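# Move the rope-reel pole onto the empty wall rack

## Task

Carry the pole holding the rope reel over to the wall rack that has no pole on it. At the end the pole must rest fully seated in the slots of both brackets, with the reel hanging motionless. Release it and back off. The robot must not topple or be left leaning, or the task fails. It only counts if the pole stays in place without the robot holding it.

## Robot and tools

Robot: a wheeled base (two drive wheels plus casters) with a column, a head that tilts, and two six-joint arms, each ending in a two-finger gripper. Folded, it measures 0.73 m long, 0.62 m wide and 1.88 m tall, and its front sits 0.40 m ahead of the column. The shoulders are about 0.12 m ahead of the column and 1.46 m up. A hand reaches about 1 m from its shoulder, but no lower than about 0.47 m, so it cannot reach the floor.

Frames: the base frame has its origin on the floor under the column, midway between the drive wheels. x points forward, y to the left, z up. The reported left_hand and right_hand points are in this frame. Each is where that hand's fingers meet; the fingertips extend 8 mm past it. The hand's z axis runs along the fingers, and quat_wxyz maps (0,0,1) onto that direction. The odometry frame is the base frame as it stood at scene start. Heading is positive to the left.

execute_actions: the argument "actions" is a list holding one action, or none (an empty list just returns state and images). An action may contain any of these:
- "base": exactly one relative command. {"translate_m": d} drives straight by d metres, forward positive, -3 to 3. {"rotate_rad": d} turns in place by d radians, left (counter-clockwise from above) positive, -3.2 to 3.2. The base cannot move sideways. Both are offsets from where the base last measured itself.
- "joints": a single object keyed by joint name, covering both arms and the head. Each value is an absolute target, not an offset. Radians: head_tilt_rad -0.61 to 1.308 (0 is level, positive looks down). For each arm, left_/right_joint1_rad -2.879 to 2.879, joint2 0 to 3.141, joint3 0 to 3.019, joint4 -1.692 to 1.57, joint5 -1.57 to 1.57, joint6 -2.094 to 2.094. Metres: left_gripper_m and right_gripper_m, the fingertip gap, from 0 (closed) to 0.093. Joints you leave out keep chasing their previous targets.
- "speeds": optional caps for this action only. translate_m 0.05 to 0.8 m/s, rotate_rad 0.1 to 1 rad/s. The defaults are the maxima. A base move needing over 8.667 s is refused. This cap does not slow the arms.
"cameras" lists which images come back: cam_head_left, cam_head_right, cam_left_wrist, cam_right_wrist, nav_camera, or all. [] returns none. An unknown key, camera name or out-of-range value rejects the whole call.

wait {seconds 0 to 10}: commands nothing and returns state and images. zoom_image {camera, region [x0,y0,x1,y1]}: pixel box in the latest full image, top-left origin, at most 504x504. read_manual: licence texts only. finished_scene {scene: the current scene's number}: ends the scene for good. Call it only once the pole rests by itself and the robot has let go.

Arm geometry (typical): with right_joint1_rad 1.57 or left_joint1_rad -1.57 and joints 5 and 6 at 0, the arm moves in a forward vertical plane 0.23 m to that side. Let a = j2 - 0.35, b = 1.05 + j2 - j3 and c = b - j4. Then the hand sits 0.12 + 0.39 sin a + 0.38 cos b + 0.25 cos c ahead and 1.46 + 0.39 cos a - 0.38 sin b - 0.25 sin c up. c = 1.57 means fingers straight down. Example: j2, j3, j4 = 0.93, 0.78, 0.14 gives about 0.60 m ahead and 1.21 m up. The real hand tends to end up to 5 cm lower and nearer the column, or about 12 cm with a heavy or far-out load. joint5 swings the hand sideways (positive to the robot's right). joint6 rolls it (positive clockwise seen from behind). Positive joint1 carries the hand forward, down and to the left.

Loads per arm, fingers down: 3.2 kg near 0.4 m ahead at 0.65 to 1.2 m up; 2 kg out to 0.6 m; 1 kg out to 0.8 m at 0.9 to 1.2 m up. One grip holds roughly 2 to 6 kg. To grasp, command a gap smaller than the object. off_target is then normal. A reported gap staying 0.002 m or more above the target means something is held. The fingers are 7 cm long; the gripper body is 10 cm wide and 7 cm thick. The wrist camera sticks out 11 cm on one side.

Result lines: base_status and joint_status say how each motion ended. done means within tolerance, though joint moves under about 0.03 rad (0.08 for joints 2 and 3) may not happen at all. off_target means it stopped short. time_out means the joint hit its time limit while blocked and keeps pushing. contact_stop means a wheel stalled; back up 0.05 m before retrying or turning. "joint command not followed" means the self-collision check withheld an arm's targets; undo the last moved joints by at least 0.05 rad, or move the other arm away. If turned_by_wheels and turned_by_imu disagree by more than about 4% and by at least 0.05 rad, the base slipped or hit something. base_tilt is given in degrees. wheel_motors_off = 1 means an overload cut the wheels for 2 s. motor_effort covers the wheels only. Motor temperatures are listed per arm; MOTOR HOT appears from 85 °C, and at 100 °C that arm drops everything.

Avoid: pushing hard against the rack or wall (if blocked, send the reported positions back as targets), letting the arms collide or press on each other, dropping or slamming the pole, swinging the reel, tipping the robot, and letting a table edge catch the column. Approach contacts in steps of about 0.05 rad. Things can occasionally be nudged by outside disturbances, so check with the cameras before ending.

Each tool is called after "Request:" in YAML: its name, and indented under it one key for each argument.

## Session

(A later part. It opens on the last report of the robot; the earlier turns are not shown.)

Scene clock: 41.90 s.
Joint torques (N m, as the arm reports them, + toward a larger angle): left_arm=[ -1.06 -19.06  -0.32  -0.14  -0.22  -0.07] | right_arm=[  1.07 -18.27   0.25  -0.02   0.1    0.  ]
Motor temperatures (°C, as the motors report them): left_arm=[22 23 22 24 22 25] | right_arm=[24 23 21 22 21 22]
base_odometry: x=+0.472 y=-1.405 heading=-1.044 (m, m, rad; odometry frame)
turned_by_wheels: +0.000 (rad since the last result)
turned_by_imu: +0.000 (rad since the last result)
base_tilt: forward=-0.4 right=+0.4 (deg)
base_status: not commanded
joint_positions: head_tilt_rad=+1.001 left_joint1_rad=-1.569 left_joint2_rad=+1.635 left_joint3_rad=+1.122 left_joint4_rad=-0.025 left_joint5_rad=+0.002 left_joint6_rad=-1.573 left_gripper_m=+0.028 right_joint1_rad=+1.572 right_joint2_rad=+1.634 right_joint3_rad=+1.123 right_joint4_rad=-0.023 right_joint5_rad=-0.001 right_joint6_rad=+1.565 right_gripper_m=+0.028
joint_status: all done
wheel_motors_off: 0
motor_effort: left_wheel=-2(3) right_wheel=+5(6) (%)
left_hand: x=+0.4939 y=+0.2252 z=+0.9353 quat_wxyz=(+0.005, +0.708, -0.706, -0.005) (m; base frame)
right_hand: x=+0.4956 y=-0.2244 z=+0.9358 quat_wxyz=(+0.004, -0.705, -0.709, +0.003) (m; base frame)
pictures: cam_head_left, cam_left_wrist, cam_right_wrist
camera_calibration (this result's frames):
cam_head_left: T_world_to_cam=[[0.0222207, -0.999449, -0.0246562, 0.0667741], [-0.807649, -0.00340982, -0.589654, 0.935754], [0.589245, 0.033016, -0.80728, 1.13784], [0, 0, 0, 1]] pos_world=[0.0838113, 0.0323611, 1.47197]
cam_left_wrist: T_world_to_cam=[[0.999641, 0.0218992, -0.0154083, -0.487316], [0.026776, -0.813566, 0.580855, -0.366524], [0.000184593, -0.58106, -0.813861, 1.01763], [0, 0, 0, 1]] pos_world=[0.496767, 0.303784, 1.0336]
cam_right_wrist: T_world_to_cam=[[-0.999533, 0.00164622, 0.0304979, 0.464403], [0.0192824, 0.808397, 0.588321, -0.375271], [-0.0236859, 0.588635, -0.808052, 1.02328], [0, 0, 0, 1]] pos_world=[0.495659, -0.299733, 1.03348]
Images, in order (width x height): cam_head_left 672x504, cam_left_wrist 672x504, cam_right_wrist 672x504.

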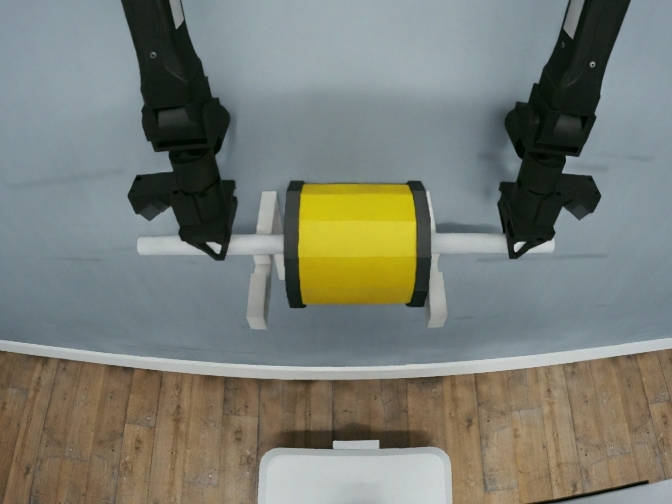

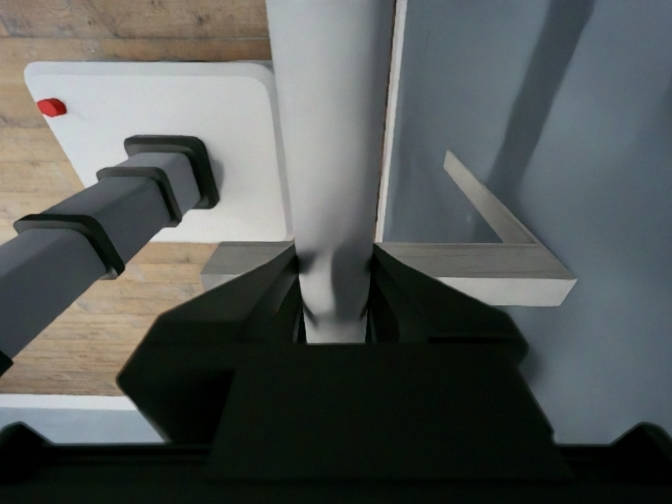

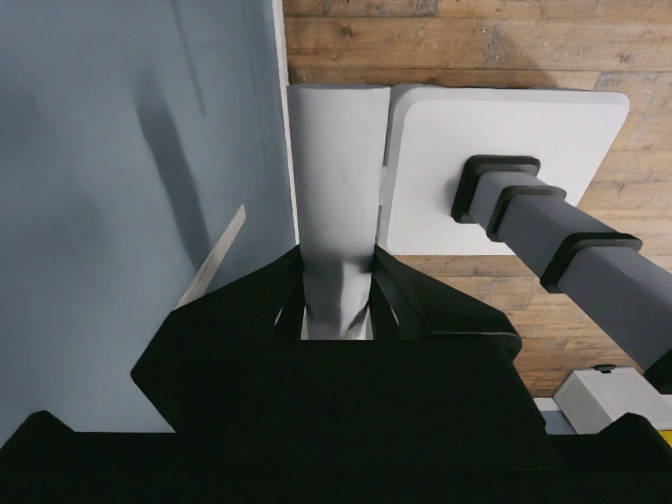

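Request:
execute_actions:
  actions:
    - {"base":{"translate_m":-1.555},"speeds":{"translate_m":0.5},"joints":{"head_tilt_rad":0.65}}
  cameras: []

Request:
execute_actions:
  actions:
    - {"base":{"rotate_rad":-1.576},"speeds":{"rotate_rad":0.5}}
  cameras: ["cam_head_left","cam_head_right","nav_camera"]

Request:
execute_actions:
  actions:
    - {"base":{"translate_m":0.7},"speeds":{"translate_m":0.5}}
  cameras: ["cam_head_left","cam_head_right","nav_camera"]

Scene clock: 53.00 s.
Joint torques (N m, as the arm reports them, + toward a larger angle): left_arm=[ -1.06 -19.62   0.13  -0.1   -0.21  -0.06] | right_arm=[  1.32 -19.09   0.63  -0.21   0.13   0.  ]
Motor temperatures (°C, as the motors report them): left_arm=[22 24 22 24 22 25] | right_arm=[24 24 21 22 21 22]
base_odometry: x=-0.310 y=-0.061 heading=-1.045 (m, m, rad; odometry frame)
turned_by_wheels: -0.001 (rad since the last result)
turned_by_imu: +0.008 (rad since the last result)
base_tilt: forward=-0.4 right=+0.4 (deg)
base_status: done
joint_positions: head_tilt_rad=+0.667 left_joint1_rad=-1.569 left_joint2_rad=+1.637 left_joint3_rad=+1.117 left_joint4_rad=-0.025 left_joint5_rad=+0.002 left_joint6_rad=-1.573 left_gripper_m=+0.028 right_joint1_rad=+1.572 right_joint2_rad=+1.634 right_joint3_rad=+1.118 right_joint4_rad=-0.023 right_joint5_rad=-0.002 right_joint6_rad=+1.565 right_gripper_m=+0.028
joint_status: all done
wheel_motors_off: 0
motor_effort: left_wheel=-1(50) right_wheel=+1(81) (%)
left_hand: x=+0.4902 y=+0.2252 z=+0.9349 quat_wxyz=(+0.008, +0.708, -0.706, -0.007) (m; base frame)
right_hand: x=+0.4923 y=-0.2243 z=+0.9358 quat_wxyz=(+0.007, -0.705, -0.709, +0.005) (m; base frame)
pictures: none
No camera images: the call's "cameras" was empty. Leave "cameras" out to get every camera's image.

Scene clock: 57.00 s.
Joint torques (N m, as the arm reports them, + toward a larger angle): left_arm=[ -1.03 -19.09   0.05  -0.13  -0.2   -0.06] | right_arm=[  1.75 -18.13   0.58  -0.17   0.11   0.  ]
Motor temperatures (°C, as the motors report them): left_arm=[22 24 22 24 22 25] | right_arm=[24 24 21 22 21 22]
base_odometry: x=-0.310 y=-0.061 heading=-2.620 (m, m, rad; odometry frame)
turned_by_wheels: -1.575 (rad since the last result)
turned_by_imu: -1.564 (rad since the last result)
base_tilt: forward=-0.4 right=+0.4 (deg)
base_status: done
joint_positions: head_tilt_rad=+0.667 left_joint1_rad=-1.573 left_joint2_rad=+1.637 left_joint3_rad=+1.117 left_joint4_rad=-0.025 left_joint5_rad=+0.002 left_joint6_rad=-1.573 left_gripper_m=+0.029 right_joint1_rad=+1.569 right_joint2_rad=+1.634 right_joint3_rad=+1.118 right_joint4_rad=-0.023 right_joint5_rad=-0.001 right_joint6_rad=+1.565 right_gripper_m=+0.028
joint_status: not commanded
wheel_motors_off: 0
motor_effort: left_wheel=+2(52) right_wheel=-4(62) (%)
left_hand: x=+0.4902 y=+0.2231 z=+0.9349 quat_wxyz=(+0.008, +0.708, -0.707, -0.006) (m; base frame)
right_hand: x=+0.4923 y=-0.2264 z=+0.9358 quat_wxyz=(+0.005, -0.705, -0.709, +0.006) (m; base frame)
pictures: cam_head_left, cam_head_right, nav_camera
camera_calibration (this result's frames):
cam_head_left: T_world_to_cam=[[0.0290816, -0.999449, -0.0159984, 0.0530981], [-0.569411, -0.00340982, -0.822046, 1.28173], [0.821539, 0.033016, -0.569196, 0.759575], [0, 0, 0, 1]] pos_world=[0.104264, 0.0323611, 1.48683]
cam_head_right: T_world_to_cam=[[0.0131937, -0.999746, -0.0182722, -0.00322644], [-0.559339, 0.00776807, -0.828903, 1.29215], [0.828834, 0.0211566, -0.559095, 0.742278], [0, 0, 0, 1]] pos_world=[0.10757, -0.0289673, 1.48602]
Images, in order (width x height): cam_head_left 672x504, cam_head_right 672x504, nav_camera 672x504.

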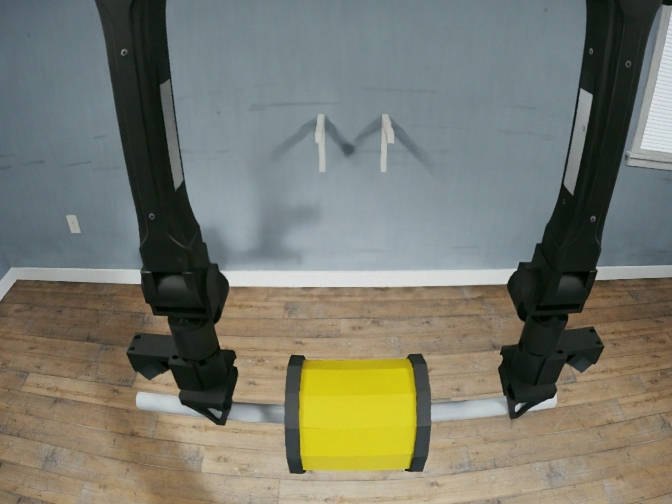

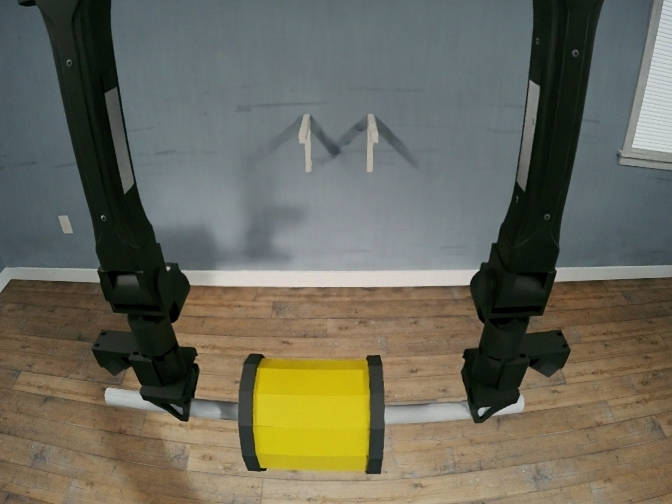

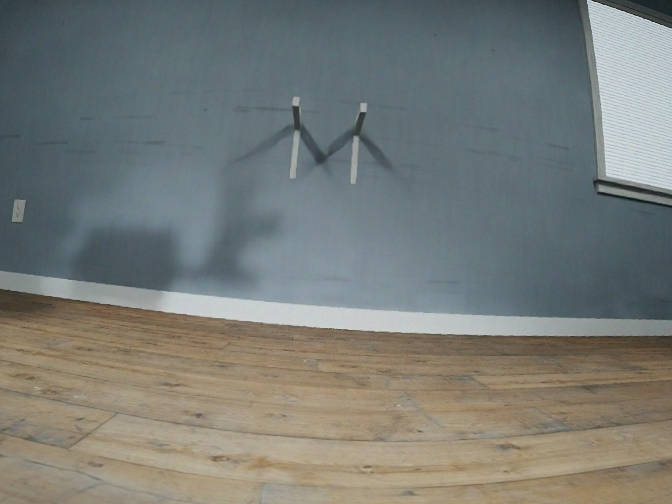

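Scene clock: 59.97 s.
Joint torques (N m, as the arm reports them, + toward a larger angle): left_arm=[ -1.01 -19.47  -0.49  -0.15  -0.21  -0.07] | right_arm=[  1.26 -17.87   0.32  -0.2    0.11   0.  ]
Motor temperatures (°C, as the motors report them): left_arm=[22 24 22 24 22 25] | right_arm=[24 24 21 22 21 22]
base_odometry: x=-0.917 y=-0.409 heading=-2.621 (m, m, rad; odometry frame)
turned_by_wheels: -0.001 (rad since the last result)
turned_by_imu: -0.002 (rad since the last result)
base_tilt: forward=-0.4 right=+0.4 (deg)
base_status: done
joint_positions: head_tilt_rad=+0.666 left_joint1_rad=-1.573 left_joint2_rad=+1.638 left_joint3_rad=+1.124 left_joint4_rad=-0.025 left_joint5_rad=+0.002 left_joint6_rad=-1.573 left_gripper_m=+0.029 right_joint1_rad=+1.569 right_joint2_rad=+1.634 right_joint3_rad=+1.123 right_joint4_rad=-0.023 right_joint5_rad=-0.001 right_joint6_rad=+1.565 right_gripper_m=+0.028
joint_status: not commanded
wheel_motors_off: 0
motor_effort: left_wheel=-1(60) right_wheel=+1(67) (%)
left_hand: x=+0.4939 y=+0.2231 z=+0.9345 quat_wxyz=(+0.006, +0.708, -0.707, -0.004) (m; base frame)
right_hand: x=+0.4954 y=-0.2264 z=+0.9358 quat_wxyz=(+0.004, -0.705, -0.709, +0.004) (m; base frame)
pictures: cam_head_left, cam_head_right, nav_camera
camera_calibration (this result's frames):
cam_head_left: T_world_to_cam=[[0.0290855, -0.999449, -0.0159912, 0.0530869], [-0.569208, -0.00340982, -0.822186, 1.28193], [0.821679, 0.033016, -0.568994, 0.759256], [0, 0, 0, 1]] pos_world=[0.104277, 0.0323611, 1.48685]
cam_head_right: T_world_to_cam=[[0.0131982, -0.999746, -0.0182689, -0.00323168], [-0.559135, 0.00776807, -0.82904, 1.29236], [0.828972, 0.0211566, -0.55889, 0.741957], [0, 0, 0, 1]] pos_world=[0.107583, -0.0289673, 1.48603]
Images, in order (width x height): cam_head_left 672x504, cam_head_right 672x504, nav_camera 672x504.

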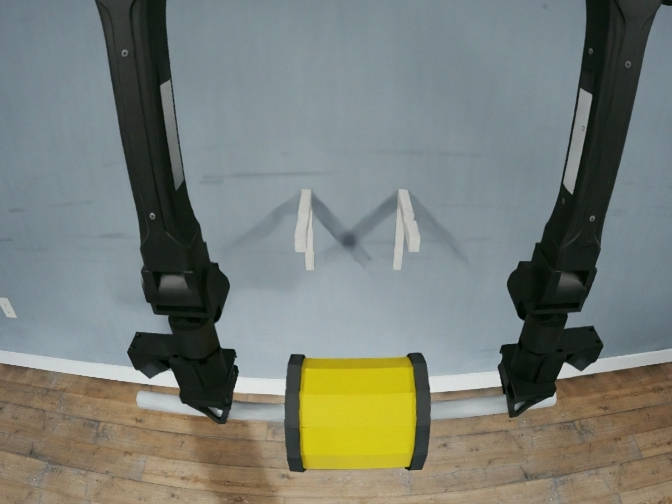

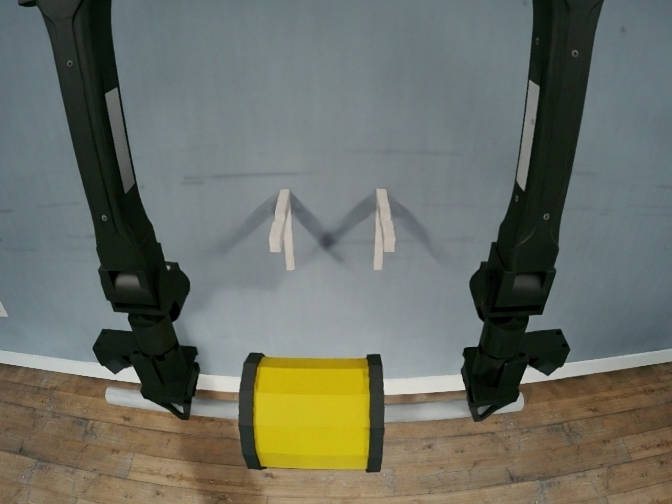

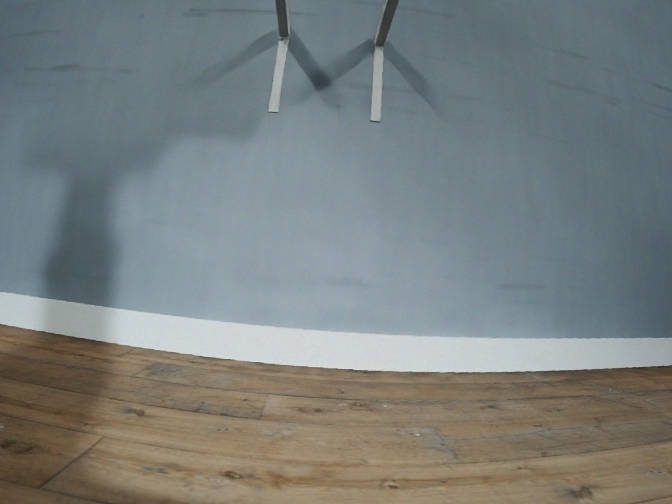

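Request:
execute_actions:
  actions:
    - {"base":{"translate_m":0.48},"speeds":{"translate_m":0.3},"joints":{"head_tilt_rad":1.0}}
  cameras: ["cam_head_left","cam_left_wrist","cam_right_wrist"]

Scene clock: 69.53 s.
Joint torques (N m, as the arm reports them, + toward a larger angle): left_arm=[ -0.81 -19.51  -0.54  -0.09  -0.2   -0.08] | right_arm=[  1.33 -17.83   0.29  -0.18   0.11   0.  ]
Motor temperatures (°C, as the motors report them): left_arm=[22 24 22 24 22 25] | right_arm=[24 25 21 22 21 22]
base_odometry: x=-1.334 y=-0.648 heading=-2.621 (m, m, rad; odometry frame)
turned_by_wheels: +0.000 (rad since the last result)
turned_by_imu: +0.001 (rad since the last result)
base_tilt: forward=-0.4 right=+0.3 (deg)
base_status: done
joint_positions: head_tilt_rad=+1.000 left_joint1_rad=-1.573 left_joint2_rad=+1.639 left_joint3_rad=+1.125 left_joint4_rad=-0.025 left_joint5_rad=+0.002 left_joint6_rad=-1.573 left_gripper_m=+0.029 right_joint1_rad=+1.569 right_joint2_rad=+1.634 right_joint3_rad=+1.123 right_joint4_rad=-0.023 right_joint5_rad=-0.001 right_joint6_rad=+1.565 right_gripper_m=+0.028
joint_status: all done
wheel_motors_off: 0
motor_effort: left_wheel=+0(34) right_wheel=+0(49) (%)
left_hand: x=+0.4938 y=+0.2231 z=+0.9340 quat_wxyz=(+0.007, +0.708, -0.707, -0.004) (m; base frame)
right_hand: x=+0.4954 y=-0.2264 z=+0.9358 quat_wxyz=(+0.004, -0.705, -0.709, +0.004) (m; base frame)
pictures: cam_head_left, cam_left_wrist, cam_right_wrist
camera_calibration (this result's frames):
cam_head_left: T_world_to_cam=[[0.0222355, -0.999449, -0.0246428, 0.0667528], [-0.807294, -0.00340982, -0.590139, 0.936483], [0.58973, 0.033016, -0.806925, 1.13727], [0, 0, 0, 1]] pos_world=[0.0838522, 0.0323611, 1.47199]
cam_left_wrist: T_world_to_cam=[[0.999666, 0.0201364, -0.0162254, -0.486027], [0.0258199, -0.812103, 0.582942, -0.369374], [-0.00143838, -0.583166, -0.812352, 1.01518], [0, 0, 0, 1]] pos_world=[0.496862, 0.301838, 1.03212]
cam_right_wrist: T_world_to_cam=[[-0.999517, 0.00363394, 0.0308725, 0.464257], [0.0210499, 0.809913, 0.586172, -0.372163], [-0.0228739, 0.586538, -0.809598, 1.02502], [0, 0, 0, 1]] pos_world=[0.495313, -0.301483, 1.03368]
Images, in order (width x height): cam_head_left 672x504, cam_left_wrist 672x504, cam_right_wrist 672x504.

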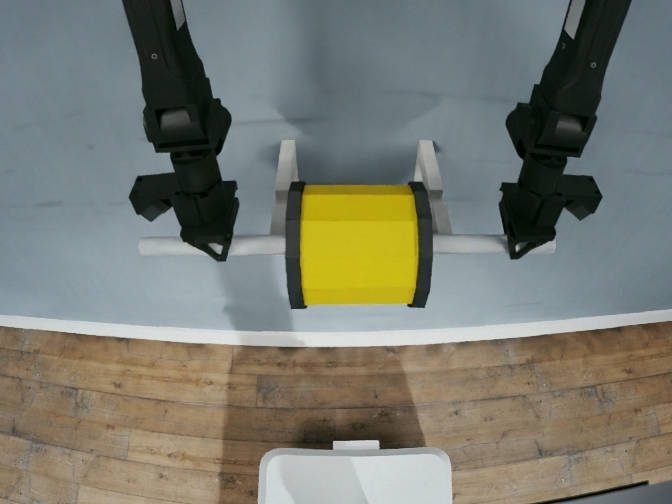

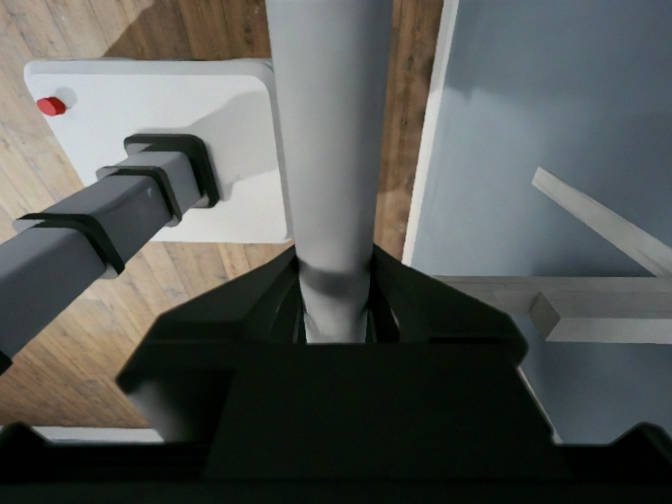

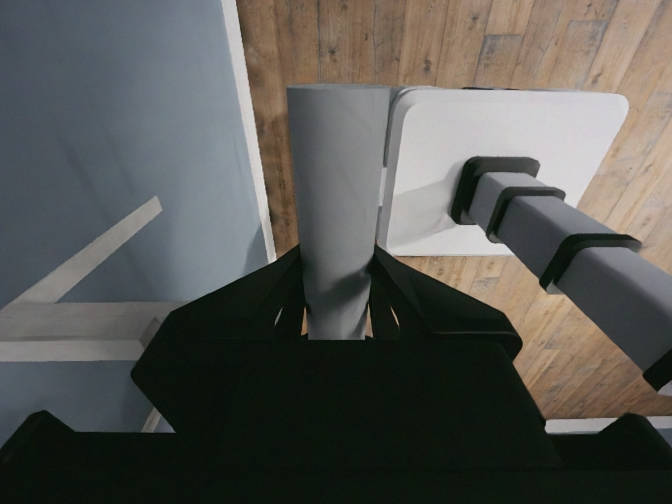

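Request:
execute_actions:
  actions:
    - {"joints":{"left_joint2_rad":1.52,"left_joint3_rad":1.06,"right_joint2_rad":1.52,"right_joint3_rad":1.06,"left_joint4_rad":-0.05,"right_joint4_rad":-0.05}}
  cameras: []

Request:
execute_actions:
  actions:
    - {"base":{"translate_m":0.125},"speeds":{"translate_m":0.15}}
  cameras: ["cam_head_left","cam_left_wrist","cam_right_wrist"]

Scene clock: 74.23 s.
Joint torques (N m, as the arm reports them, + toward a larger angle): left_arm=[ -0.85 -19.96  -0.18  -0.18  -0.19  -0.08] | right_arm=[  1.43 -18.55   0.56  -0.3    0.12   0.  ]
Motor temperatures (°C, as the motors report them): left_arm=[22 24 22 24 22 25] | right_arm=[24 25 21 22 21 22]
base_odometry: x=-1.334 y=-0.648 heading=-2.621 (m, m, rad; odometry frame)
turned_by_wheels: +0.000 (rad since the last result)
turned_by_imu: +0.002 (rad since the last result)
base_tilt: forward=-0.4 right=+0.4 (deg)
base_status: not commanded
joint_positions: head_tilt_rad=+1.000 left_joint1_rad=-1.573 left_joint2_rad=+1.574 left_joint3_rad=+1.060 left_joint4_rad=-0.044 left_joint5_rad=+0.002 left_joint6_rad=-1.573 left_gripper_m=+0.029 right_joint1_rad=+1.569 right_joint2_rad=+1.571 right_joint3_rad=+1.060 right_joint4_rad=-0.043 right_joint5_rad=-0.001 right_joint6_rad=+1.565 right_gripper_m=+0.028
joint_status: all done
wheel_motors_off: 0
motor_effort: left_wheel=-1(1) right_wheel=+1(2) (%)
left_hand: x=+0.4815 y=+0.2231 z=+0.9581 quat_wxyz=(+0.013, +0.708, -0.706, -0.011) (m; base frame)
right_hand: x=+0.4830 y=-0.2263 z=+0.9591 quat_wxyz=(+0.011, -0.705, -0.709, +0.011) (m; base frame)
pictures: none
No camera images: the call's "cameras" was empty. Leave "cameras" out to get every camera's image.

Scene clock: 75.87 s.
Joint torques (N m, as the arm reports them, + toward a larger angle): left_arm=[ -0.77 -20.23  -0.45  -0.15  -0.2   -0.08] | right_arm=[  1.42 -19.64   0.21  -0.25   0.12   0.  ]
Motor temperatures (°C, as the motors report them): left_arm=[22 24 22 24 22 25] | right_arm=[24 25 21 22 21 22]
base_odometry: x=-1.442 y=-0.711 heading=-2.621 (m, m, rad; odometry frame)
turned_by_wheels: +0.000 (rad since the last result)
turned_by_imu: +0.000 (rad since the last result)
base_tilt: forward=-0.4 right=+0.4 (deg)
base_status: done
joint_positions: head_tilt_rad=+1.001 left_joint1_rad=-1.573 left_joint2_rad=+1.571 left_joint3_rad=+1.065 left_joint4_rad=-0.044 left_joint5_rad=+0.002 left_joint6_rad=-1.573 left_gripper_m=+0.029 right_joint1_rad=+1.569 right_joint2_rad=+1.568 right_joint3_rad=+1.064 right_joint4_rad=-0.043 right_joint5_rad=-0.001 right_joint6_rad=+1.565 right_gripper_m=+0.028
joint_status: not commanded
wheel_motors_off: 0
motor_effort: left_wheel=+0(36) right_wheel=+1(46) (%)
left_hand: x=+0.4865 y=+0.2231 z=+0.9590 quat_wxyz=(+0.010, +0.708, -0.706, -0.008) (m; base frame)
right_hand: x=+0.4876 y=-0.2263 z=+0.9602 quat_wxyz=(+0.008, -0.705, -0.709, +0.008) (m; base frame)
pictures: cam_head_left, cam_left_wrist, cam_right_wrist
camera_calibration (this result's frames):
cam_head_left: T_world_to_cam=[[0.022223, -0.999449, -0.0246541, 0.0667708], [-0.807594, -0.00340982, -0.589729, 0.935866], [0.58932, 0.033016, -0.807225, 1.13775], [0, 0, 0, 1]] pos_world=[0.0838176, 0.0323611, 1.47197]
cam_left_wrist: T_world_to_cam=[[0.999446, 0.0201205, -0.0265206, -0.4683], [0.0318095, -0.812109, 0.582638, -0.386318], [-0.00981466, -0.583158, -0.812299, 1.0395], [0, 0, 0, 1]] pos_world=[0.490531, 0.301883, 1.05705]
cam_right_wrist: T_world_to_cam=[[-0.999082, 0.00364282, 0.0426912, 0.444167], [0.0280008, 0.809683, 0.586199, -0.389839], [-0.0324309, 0.586856, -0.809042, 1.04871], [0, 0, 0, 1]] pos_world=[0.488686, -0.301415, 1.05801]
Images, in order (width x height): cam_head_left 672x504, cam_left_wrist 672x504, cam_right_wrist 672x504.

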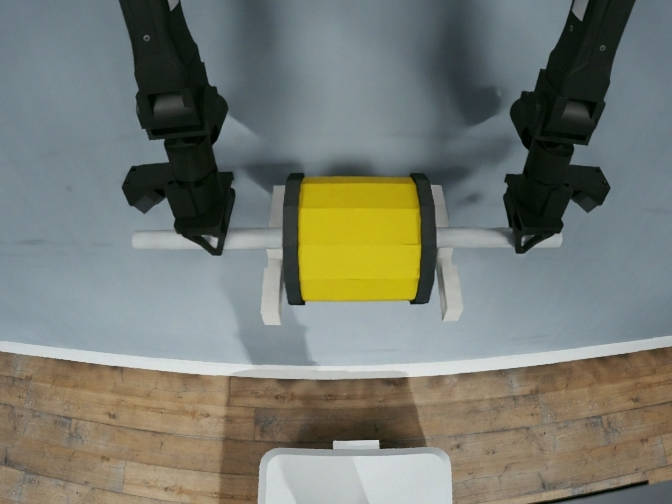

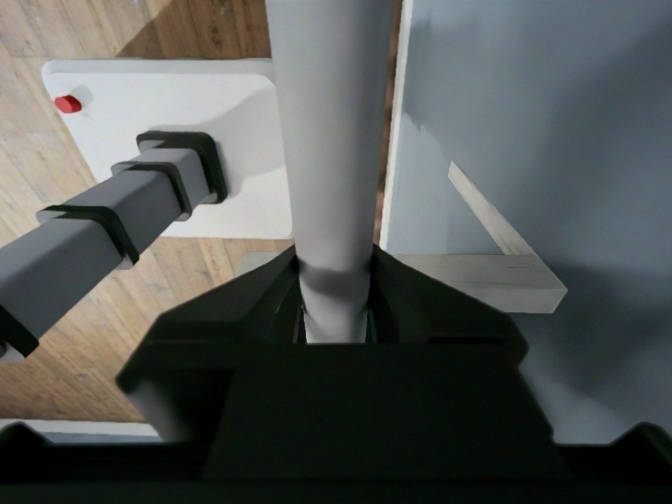

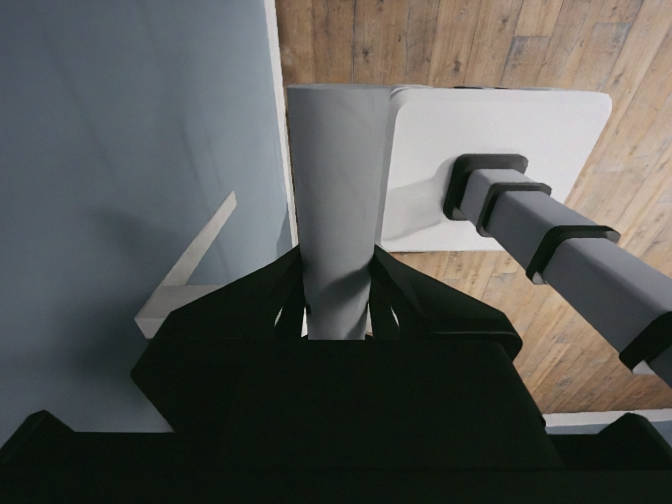

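Request:
execute_actions:
  actions:
    - {"base":{"rotate_rad":0.018},"joints":{"left_joint2_rad":1.64,"left_joint3_rad":1.16,"right_joint2_rad":1.64,"right_joint3_rad":1.16,"left_joint4_rad":-0.03,"right_joint4_rad":-0.03}}
  cameras: ["cam_head_left"]

Request:
zoom_image:
  camera: "cam_head_left"
  region: [200,170,520,340]

Scene clock: 80.80 s.
Joint torques (N m, as the arm reports them, + toward a larger angle): left_arm=[ -0.84 -19.27  -0.07   0.03  -0.2   -0.07] | right_arm=[  1.53 -18.14   0.57   0.22   0.07   0.01]
Motor temperatures (°C, as the motors report them): left_arm=[22 25 22 24 22 25] | right_arm=[24 25 21 22 21 22]
base_odometry: x=-1.442 y=-0.711 heading=-2.604 (m, m, rad; odometry frame)
turned_by_wheels: +0.017 (rad since the last result)
turned_by_imu: +0.018 (rad since the last result)
base_tilt: forward=-0.5 right=+0.4 (deg)
base_status: done
joint_positions: head_tilt_rad=+1.001 left_joint1_rad=-1.568 left_joint2_rad=+1.672 left_joint3_rad=+1.160 left_joint4_rad=-0.030 left_joint5_rad=+0.002 left_joint6_rad=-1.574 left_gripper_m=+0.029 right_joint1_rad=+1.573 right_joint2_rad=+1.664 right_joint3_rad=+1.158 right_joint4_rad=-0.031 right_joint5_rad=+0.000 right_joint6_rad=+1.564 right_gripper_m=+0.028
joint_status: all done
wheel_motors_off: 0
motor_effort: left_wheel=-2(36) right_wheel=+1(45) (%)
left_hand: x=+0.4970 y=+0.2258 z=+0.9216 quat_wxyz=(+0.006, +0.709, -0.705, -0.007) (m; base frame)
right_hand: x=+0.5000 y=-0.2238 z=+0.9248 quat_wxyz=(+0.005, -0.704, -0.710, +0.004) (m; base frame)
pictures: cam_head_left
camera_calibration (this result's frames):
cam_head_left: T_world_to_cam=[[0.022223, -0.999449, -0.0246541, 0.0667708], [-0.807594, -0.00340982, -0.589729, 0.935866], [0.58932, 0.033016, -0.807225, 1.13775], [0, 0, 0, 1]] pos_world=[0.0838176, 0.0323611, 1.47197]
Images, in order (width x height): cam_head_left 672x504.

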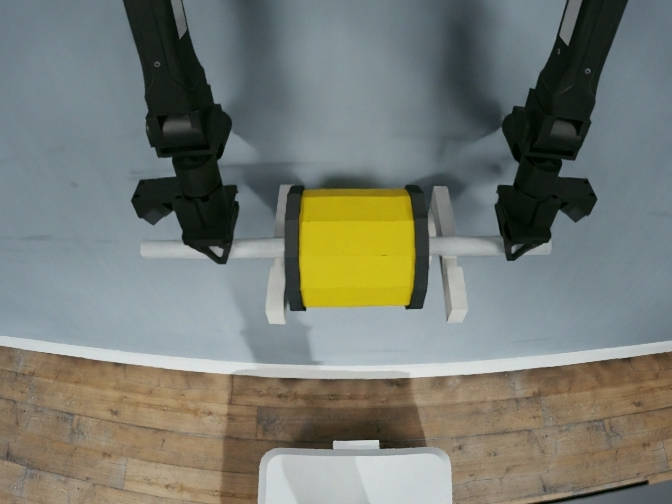

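Region (200, 170, 520, 340) of cam_head_left's 672x504 image, scaled by 1.575, with more detail than that image has; it fills the top 268 rows of this view, and the rest is white.

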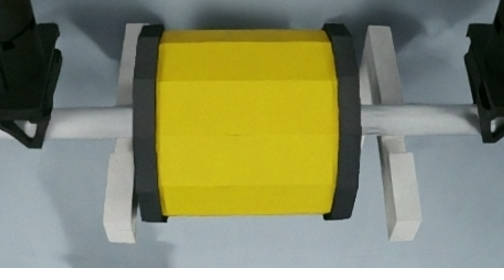

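Request:
execute_actions:
  actions:
    - {"joints":{"left_joint2_rad":1.72,"left_joint3_rad":1.22,"right_joint2_rad":1.72,"right_joint3_rad":1.22}}
  cameras: ["cam_head_left"]

Request:
zoom_image:
  camera: "cam_head_left"
  region: [200,170,520,340]

Scene clock: 83.93 s.
Joint torques (N m, as the arm reports them, + toward a larger angle): left_arm=[ -1.23 -18.66  -0.31   0.06  -0.18  -0.05] | right_arm=[  1.18 -17.41   0.53   0.22   0.04  -0.06]
Motor temperatures (°C, as the motors report them): left_arm=[22 25 22 24 22 25] | right_arm=[24 25 21 22 21 22]
base_odometry: x=-1.442 y=-0.711 heading=-2.604 (m, m, rad; odometry frame)
turned_by_wheels: +0.000 (rad since the last result)
turned_by_imu: +0.001 (rad since the last result)
base_tilt: forward=-0.4 right=+0.4 (deg)
base_status: not commanded
joint_positions: head_tilt_rad=+1.001 left_joint1_rad=-1.568 left_joint2_rad=+1.743 left_joint3_rad=+1.221 left_joint4_rad=-0.032 left_joint5_rad=+0.001 left_joint6_rad=-1.576 left_gripper_m=+0.028 right_joint1_rad=+1.573 right_joint2_rad=+1.738 right_joint3_rad=+1.219 right_joint4_rad=-0.033 right_joint5_rad=+0.001 right_joint6_rad=+1.570 right_gripper_m=+0.028
joint_status: all done
wheel_motors_off: 0
motor_effort: left_wheel=-4(6) right_wheel=+4(8) (%)
left_hand: x=+0.4957 y=+0.2260 z=+0.8949 quat_wxyz=(+0.011, +0.709, -0.705, -0.011) (m; base frame)
right_hand: x=+0.4966 y=-0.2238 z=+0.8968 quat_wxyz=(+0.011, -0.706, -0.708, +0.010) (m; base frame)
pictures: cam_head_left
camera_calibration (this result's frames):
cam_head_left: T_world_to_cam=[[0.022223, -0.999449, -0.0246541, 0.0667708], [-0.807594, -0.00340982, -0.589729, 0.935866], [0.58932, 0.033016, -0.807225, 1.13775], [0, 0, 0, 1]] pos_world=[0.0838176, 0.0323611, 1.47197]
Images, in order (width x height): cam_head_left 672x504.

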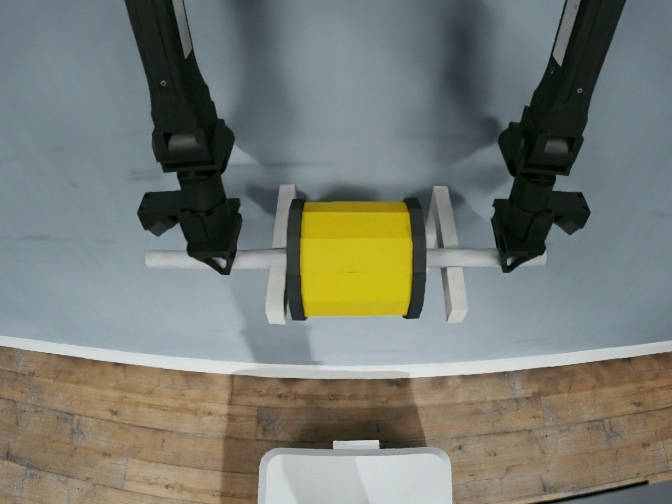

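Region (200, 170, 520, 340) of cam_head_left's 672x504 image, scaled by 1.575, with more detail than that image has; it fills the top 268 rows of this view, and the rest is white.

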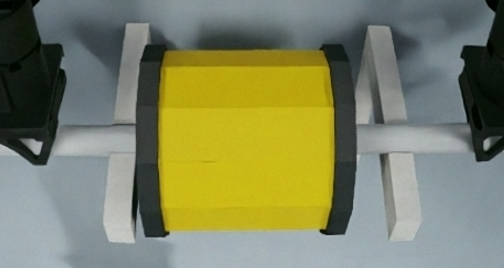

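In the slot. A touch lower, release.

Request:
execute_actions:
  actions:
    - {"joints":{"left_joint2_rad":1.75,"left_joint3_rad":1.25,"right_joint2_rad":1.75,"right_joint3_rad":1.25}}
  cameras: []

Request:
execute_actions:
  actions:
    - {"joints":{"left_gripper_m":0.093,"right_gripper_m":0.093}}
  cameras: []

Request:
execute_actions:
  actions:
    - {"joints":{"left_joint2_rad":1.5,"left_joint3_rad":1.05,"right_joint2_rad":1.5,"right_joint3_rad":1.05}}
  cameras: ["cam_left_wrist","cam_right_wrist"]

Request:
execute_actions:
  actions:
    - {"base":{"translate_m":-0.6},"joints":{"head_tilt_rad":0.7}}
  cameras: ["cam_head_left"]

Scene clock: 89.37 s.
Joint torques (N m, as the arm reports them, + toward a larger angle): left_arm=[ -1.25 -17.98   0.2    0.08  -0.16  -0.05] | right_arm=[  1.15 -16.86   1.07   0.23   0.04  -0.08]
Motor temperatures (°C, as the motors report them): left_arm=[22 25 22 24 22 25] | right_arm=[24 25 21 22 21 22]
base_odometry: x=-1.442 y=-0.711 heading=-2.604 (m, m, rad; odometry frame)
turned_by_wheels: +0.000 (rad since the last result)
turned_by_imu: +0.002 (rad since the last result)
base_tilt: forward=-0.4 right=+0.3 (deg)
base_status: not commanded
joint_positions: head_tilt_rad=+1.001 left_joint1_rad=-1.568 left_joint2_rad=+1.765 left_joint3_rad=+1.244 left_joint4_rad=-0.032 left_joint5_rad=+0.001 left_joint6_rad=-1.576 left_gripper_m=+0.028 right_joint1_rad=+1.573 right_joint2_rad=+1.762 right_joint3_rad=+1.242 right_joint4_rad=-0.034 right_joint5_rad=+0.000 right_joint6_rad=+1.571 right_gripper_m=+0.028
joint_status: all done
wheel_motors_off: 0
motor_effort: left_wheel=-4(4) right_wheel=+5(5) (%)
left_hand: x=+0.4984 y=+0.2261 z=+0.8868 quat_wxyz=(+0.010, +0.709, -0.705, -0.011) (m; base frame)
right_hand: x=+0.4983 y=-0.2237 z=+0.8879 quat_wxyz=(+0.011, -0.707, -0.707, +0.010) (m; base frame)
pictures: none
No camera images: the call's "cameras" was empty. Leave "cameras" out to get every camera's image.

Scene clock: 90.07 s.
Joint torques (N m, as the arm reports them, + toward a larger angle): left_arm=[ -1.09 -18.2    0.27   0.09  -0.17  -0.05] | right_arm=[  0.78 -16.94   0.85   0.26   0.05  -0.07]
Motor temperatures (°C, as the motors report them): left_arm=[22 25 22 24 22 25] | right_arm=[24 25 21 22 21 22]
base_odometry: x=-1.442 y=-0.711 heading=-2.604 (m, m, rad; odometry frame)
turned_by_wheels: +0.000 (rad since the last result)
turned_by_imu: +0.000 (rad since the last result)
base_tilt: forward=-0.4 right=+0.3 (deg)
base_status: not commanded
joint_positions: head_tilt_rad=+1.001 left_joint1_rad=-1.568 left_joint2_rad=+1.764 left_joint3_rad=+1.245 left_joint4_rad=-0.032 left_joint5_rad=+0.001 left_joint6_rad=-1.576 left_gripper_m=+0.093 right_joint1_rad=+1.573 right_joint2_rad=+1.762 right_joint3_rad=+1.245 right_joint4_rad=-0.034 right_joint5_rad=+0.000 right_joint6_rad=+1.571 right_gripper_m=+0.093
joint_status: all done
wheel_motors_off: 0
motor_effort: left_wheel=-4(4) right_wheel=+4(4) (%)
left_hand: x=+0.4991 y=+0.2261 z=+0.8870 quat_wxyz=(+0.009, +0.709, -0.705, -0.010) (m; base frame)
right_hand: x=+0.4999 y=-0.2237 z=+0.8879 quat_wxyz=(+0.010, -0.707, -0.707, +0.009) (m; base frame)
pictures: none
No camera images: the call's "cameras" was empty. Leave "cameras" out to get every camera's image.

Scene clock: 91.13 s.
Joint torques (N m, as the arm reports them, + toward a larger angle): left_arm=[ -1.06 -15.51   0.58   0.3   -0.19  -0.04] | right_arm=[  1.09 -14.72   1.12   0.55   0.05  -0.07]
Motor temperatures (°C, as the motors report them): left_arm=[22 25 22 24 22 25] | right_arm=[24 25 21 22 21 22]
base_odometry: x=-1.442 y=-0.711 heading=-2.604 (m, m, rad; odometry frame)
turned_by_wheels: +0.000 (rad since the last result)
turned_by_imu: +0.000 (rad since the last result)
base_tilt: forward=-0.4 right=+0.4 (deg)
base_status: not commanded
joint_positions: head_tilt_rad=+1.001 left_joint1_rad=-1.568 left_joint2_rad=+1.484 left_joint3_rad=+1.055 left_joint4_rad=-0.032 left_joint5_rad=+0.001 left_joint6_rad=-1.576 left_gripper_m=+0.093 right_joint1_rad=+1.573 right_joint2_rad=+1.486 right_joint3_rad=+1.054 right_joint4_rad=-0.034 right_joint5_rad=+0.000 right_joint6_rad=+1.571 right_gripper_m=+0.093
joint_status: all done
wheel_motors_off: 0
motor_effort: left_wheel=-4(5) right_wheel=+5(5) (%)
left_hand: x=+0.5243 y=+0.2259 z=+0.9918 quat_wxyz=(-0.022, +0.709, -0.704, +0.022) (m; base frame)
right_hand: x=+0.5227 y=-0.2239 z=+0.9913 quat_wxyz=(-0.020, -0.707, -0.707, -0.021) (m; base frame)
pictures: cam_left_wrist, cam_right_wrist
camera_calibration (this result's frames):
cam_left_wrist: T_world_to_cam=[[0.997805, 0.0251819, 0.06125, -0.592674], [-0.0150346, -0.814597, 0.579832, -0.37649], [0.0644954, -0.57948, -0.81243, 1.02848], [0, 0, 0, 1]] pos_world=[0.51938, 0.304221, 1.09017]
cam_right_wrist: T_world_to_cam=[[-0.999243, 0.00770252, -0.0381404, 0.558998], [-0.0162309, 0.808348, 0.588482, -0.390381], [0.0353635, 0.588655, -0.80761, 1.03712], [0, 0, 0, 1]] pos_world=[0.515562, -0.299249, 1.08864]
Images, in order (width x height): cam_left_wrist 672x504, cam_right_wrist 672x504.

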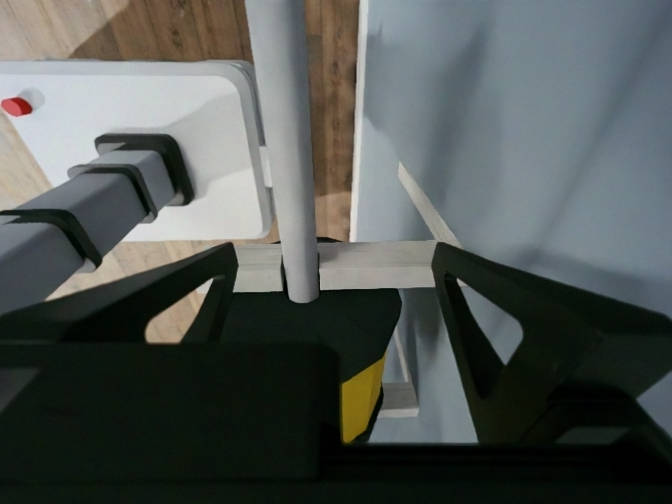

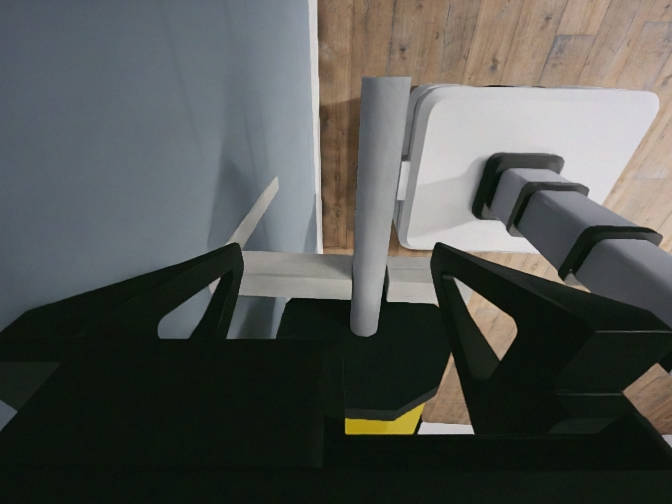

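Scene clock: 93.90 s.
Joint torques (N m, as the arm reports them, + toward a larger angle): left_arm=[ -1.1  -16.33   1.03   0.19  -0.18  -0.05] | right_arm=[  1.12 -15.36   1.34   0.45   0.05  -0.07]
Motor temperatures (°C, as the motors report them): left_arm=[22 25 22 24 22 25] | right_arm=[24 25 21 22 21 22]
base_odometry: x=-0.927 y=-0.403 heading=-2.604 (m, m, rad; odometry frame)
turned_by_wheels: +0.001 (rad since the last result)
turned_by_imu: +0.004 (rad since the last result)
base_tilt: forward=-0.4 right=+0.3 (deg)
base_status: done
joint_positions: head_tilt_rad=+0.716 left_joint1_rad=-1.568 left_joint2_rad=+1.491 left_joint3_rad=+1.047 left_joint4_rad=-0.032 left_joint5_rad=+0.001 left_joint6_rad=-1.576 left_gripper_m=+0.093 right_joint1_rad=+1.573 right_joint2_rad=+1.489 right_joint3_rad=+1.047 right_joint4_rad=-0.034 right_joint5_rad=+0.000 right_joint6_rad=+1.571 right_gripper_m=+0.093
joint_status: all done
wheel_motors_off: 0
motor_effort: left_wheel=+0(55) right_wheel=-1(72) (%)
left_hand: x=+0.5161 y=+0.2259 z=+0.9887 quat_wxyz=(-0.017, +0.709, -0.705, +0.016) (m; base frame)
right_hand: x=+0.5165 y=-0.2239 z=+0.9896 quat_wxyz=(-0.016, -0.707, -0.707, -0.017) (m; base frame)
pictures: cam_head_left
camera_calibration (this result's frames):
cam_head_left: T_world_to_cam=[[0.028254, -0.999449, -0.0174184, 0.0553262], [-0.609405, -0.00340982, -0.792852, 1.23877], [0.792355, 0.033016, -0.609166, 0.822587], [0, 0, 0, 1]] pos_world=[0.101566, 0.0323611, 1.48421]
Images, in order (width x height): cam_head_left 672x504.

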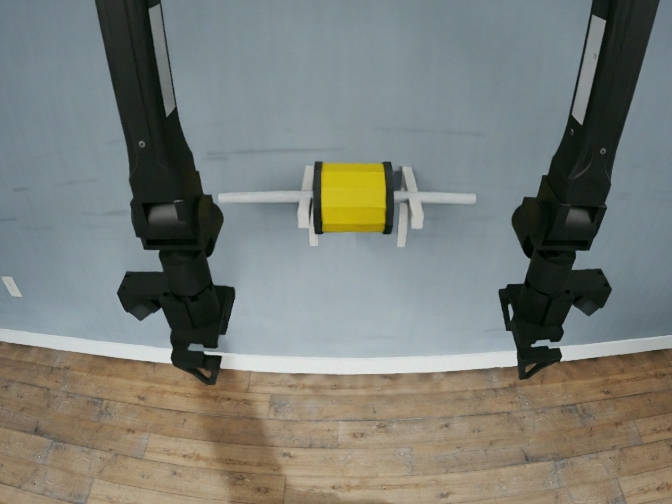

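Request:
finished_scene:
  scene: 1

The scene is finished: the task was done.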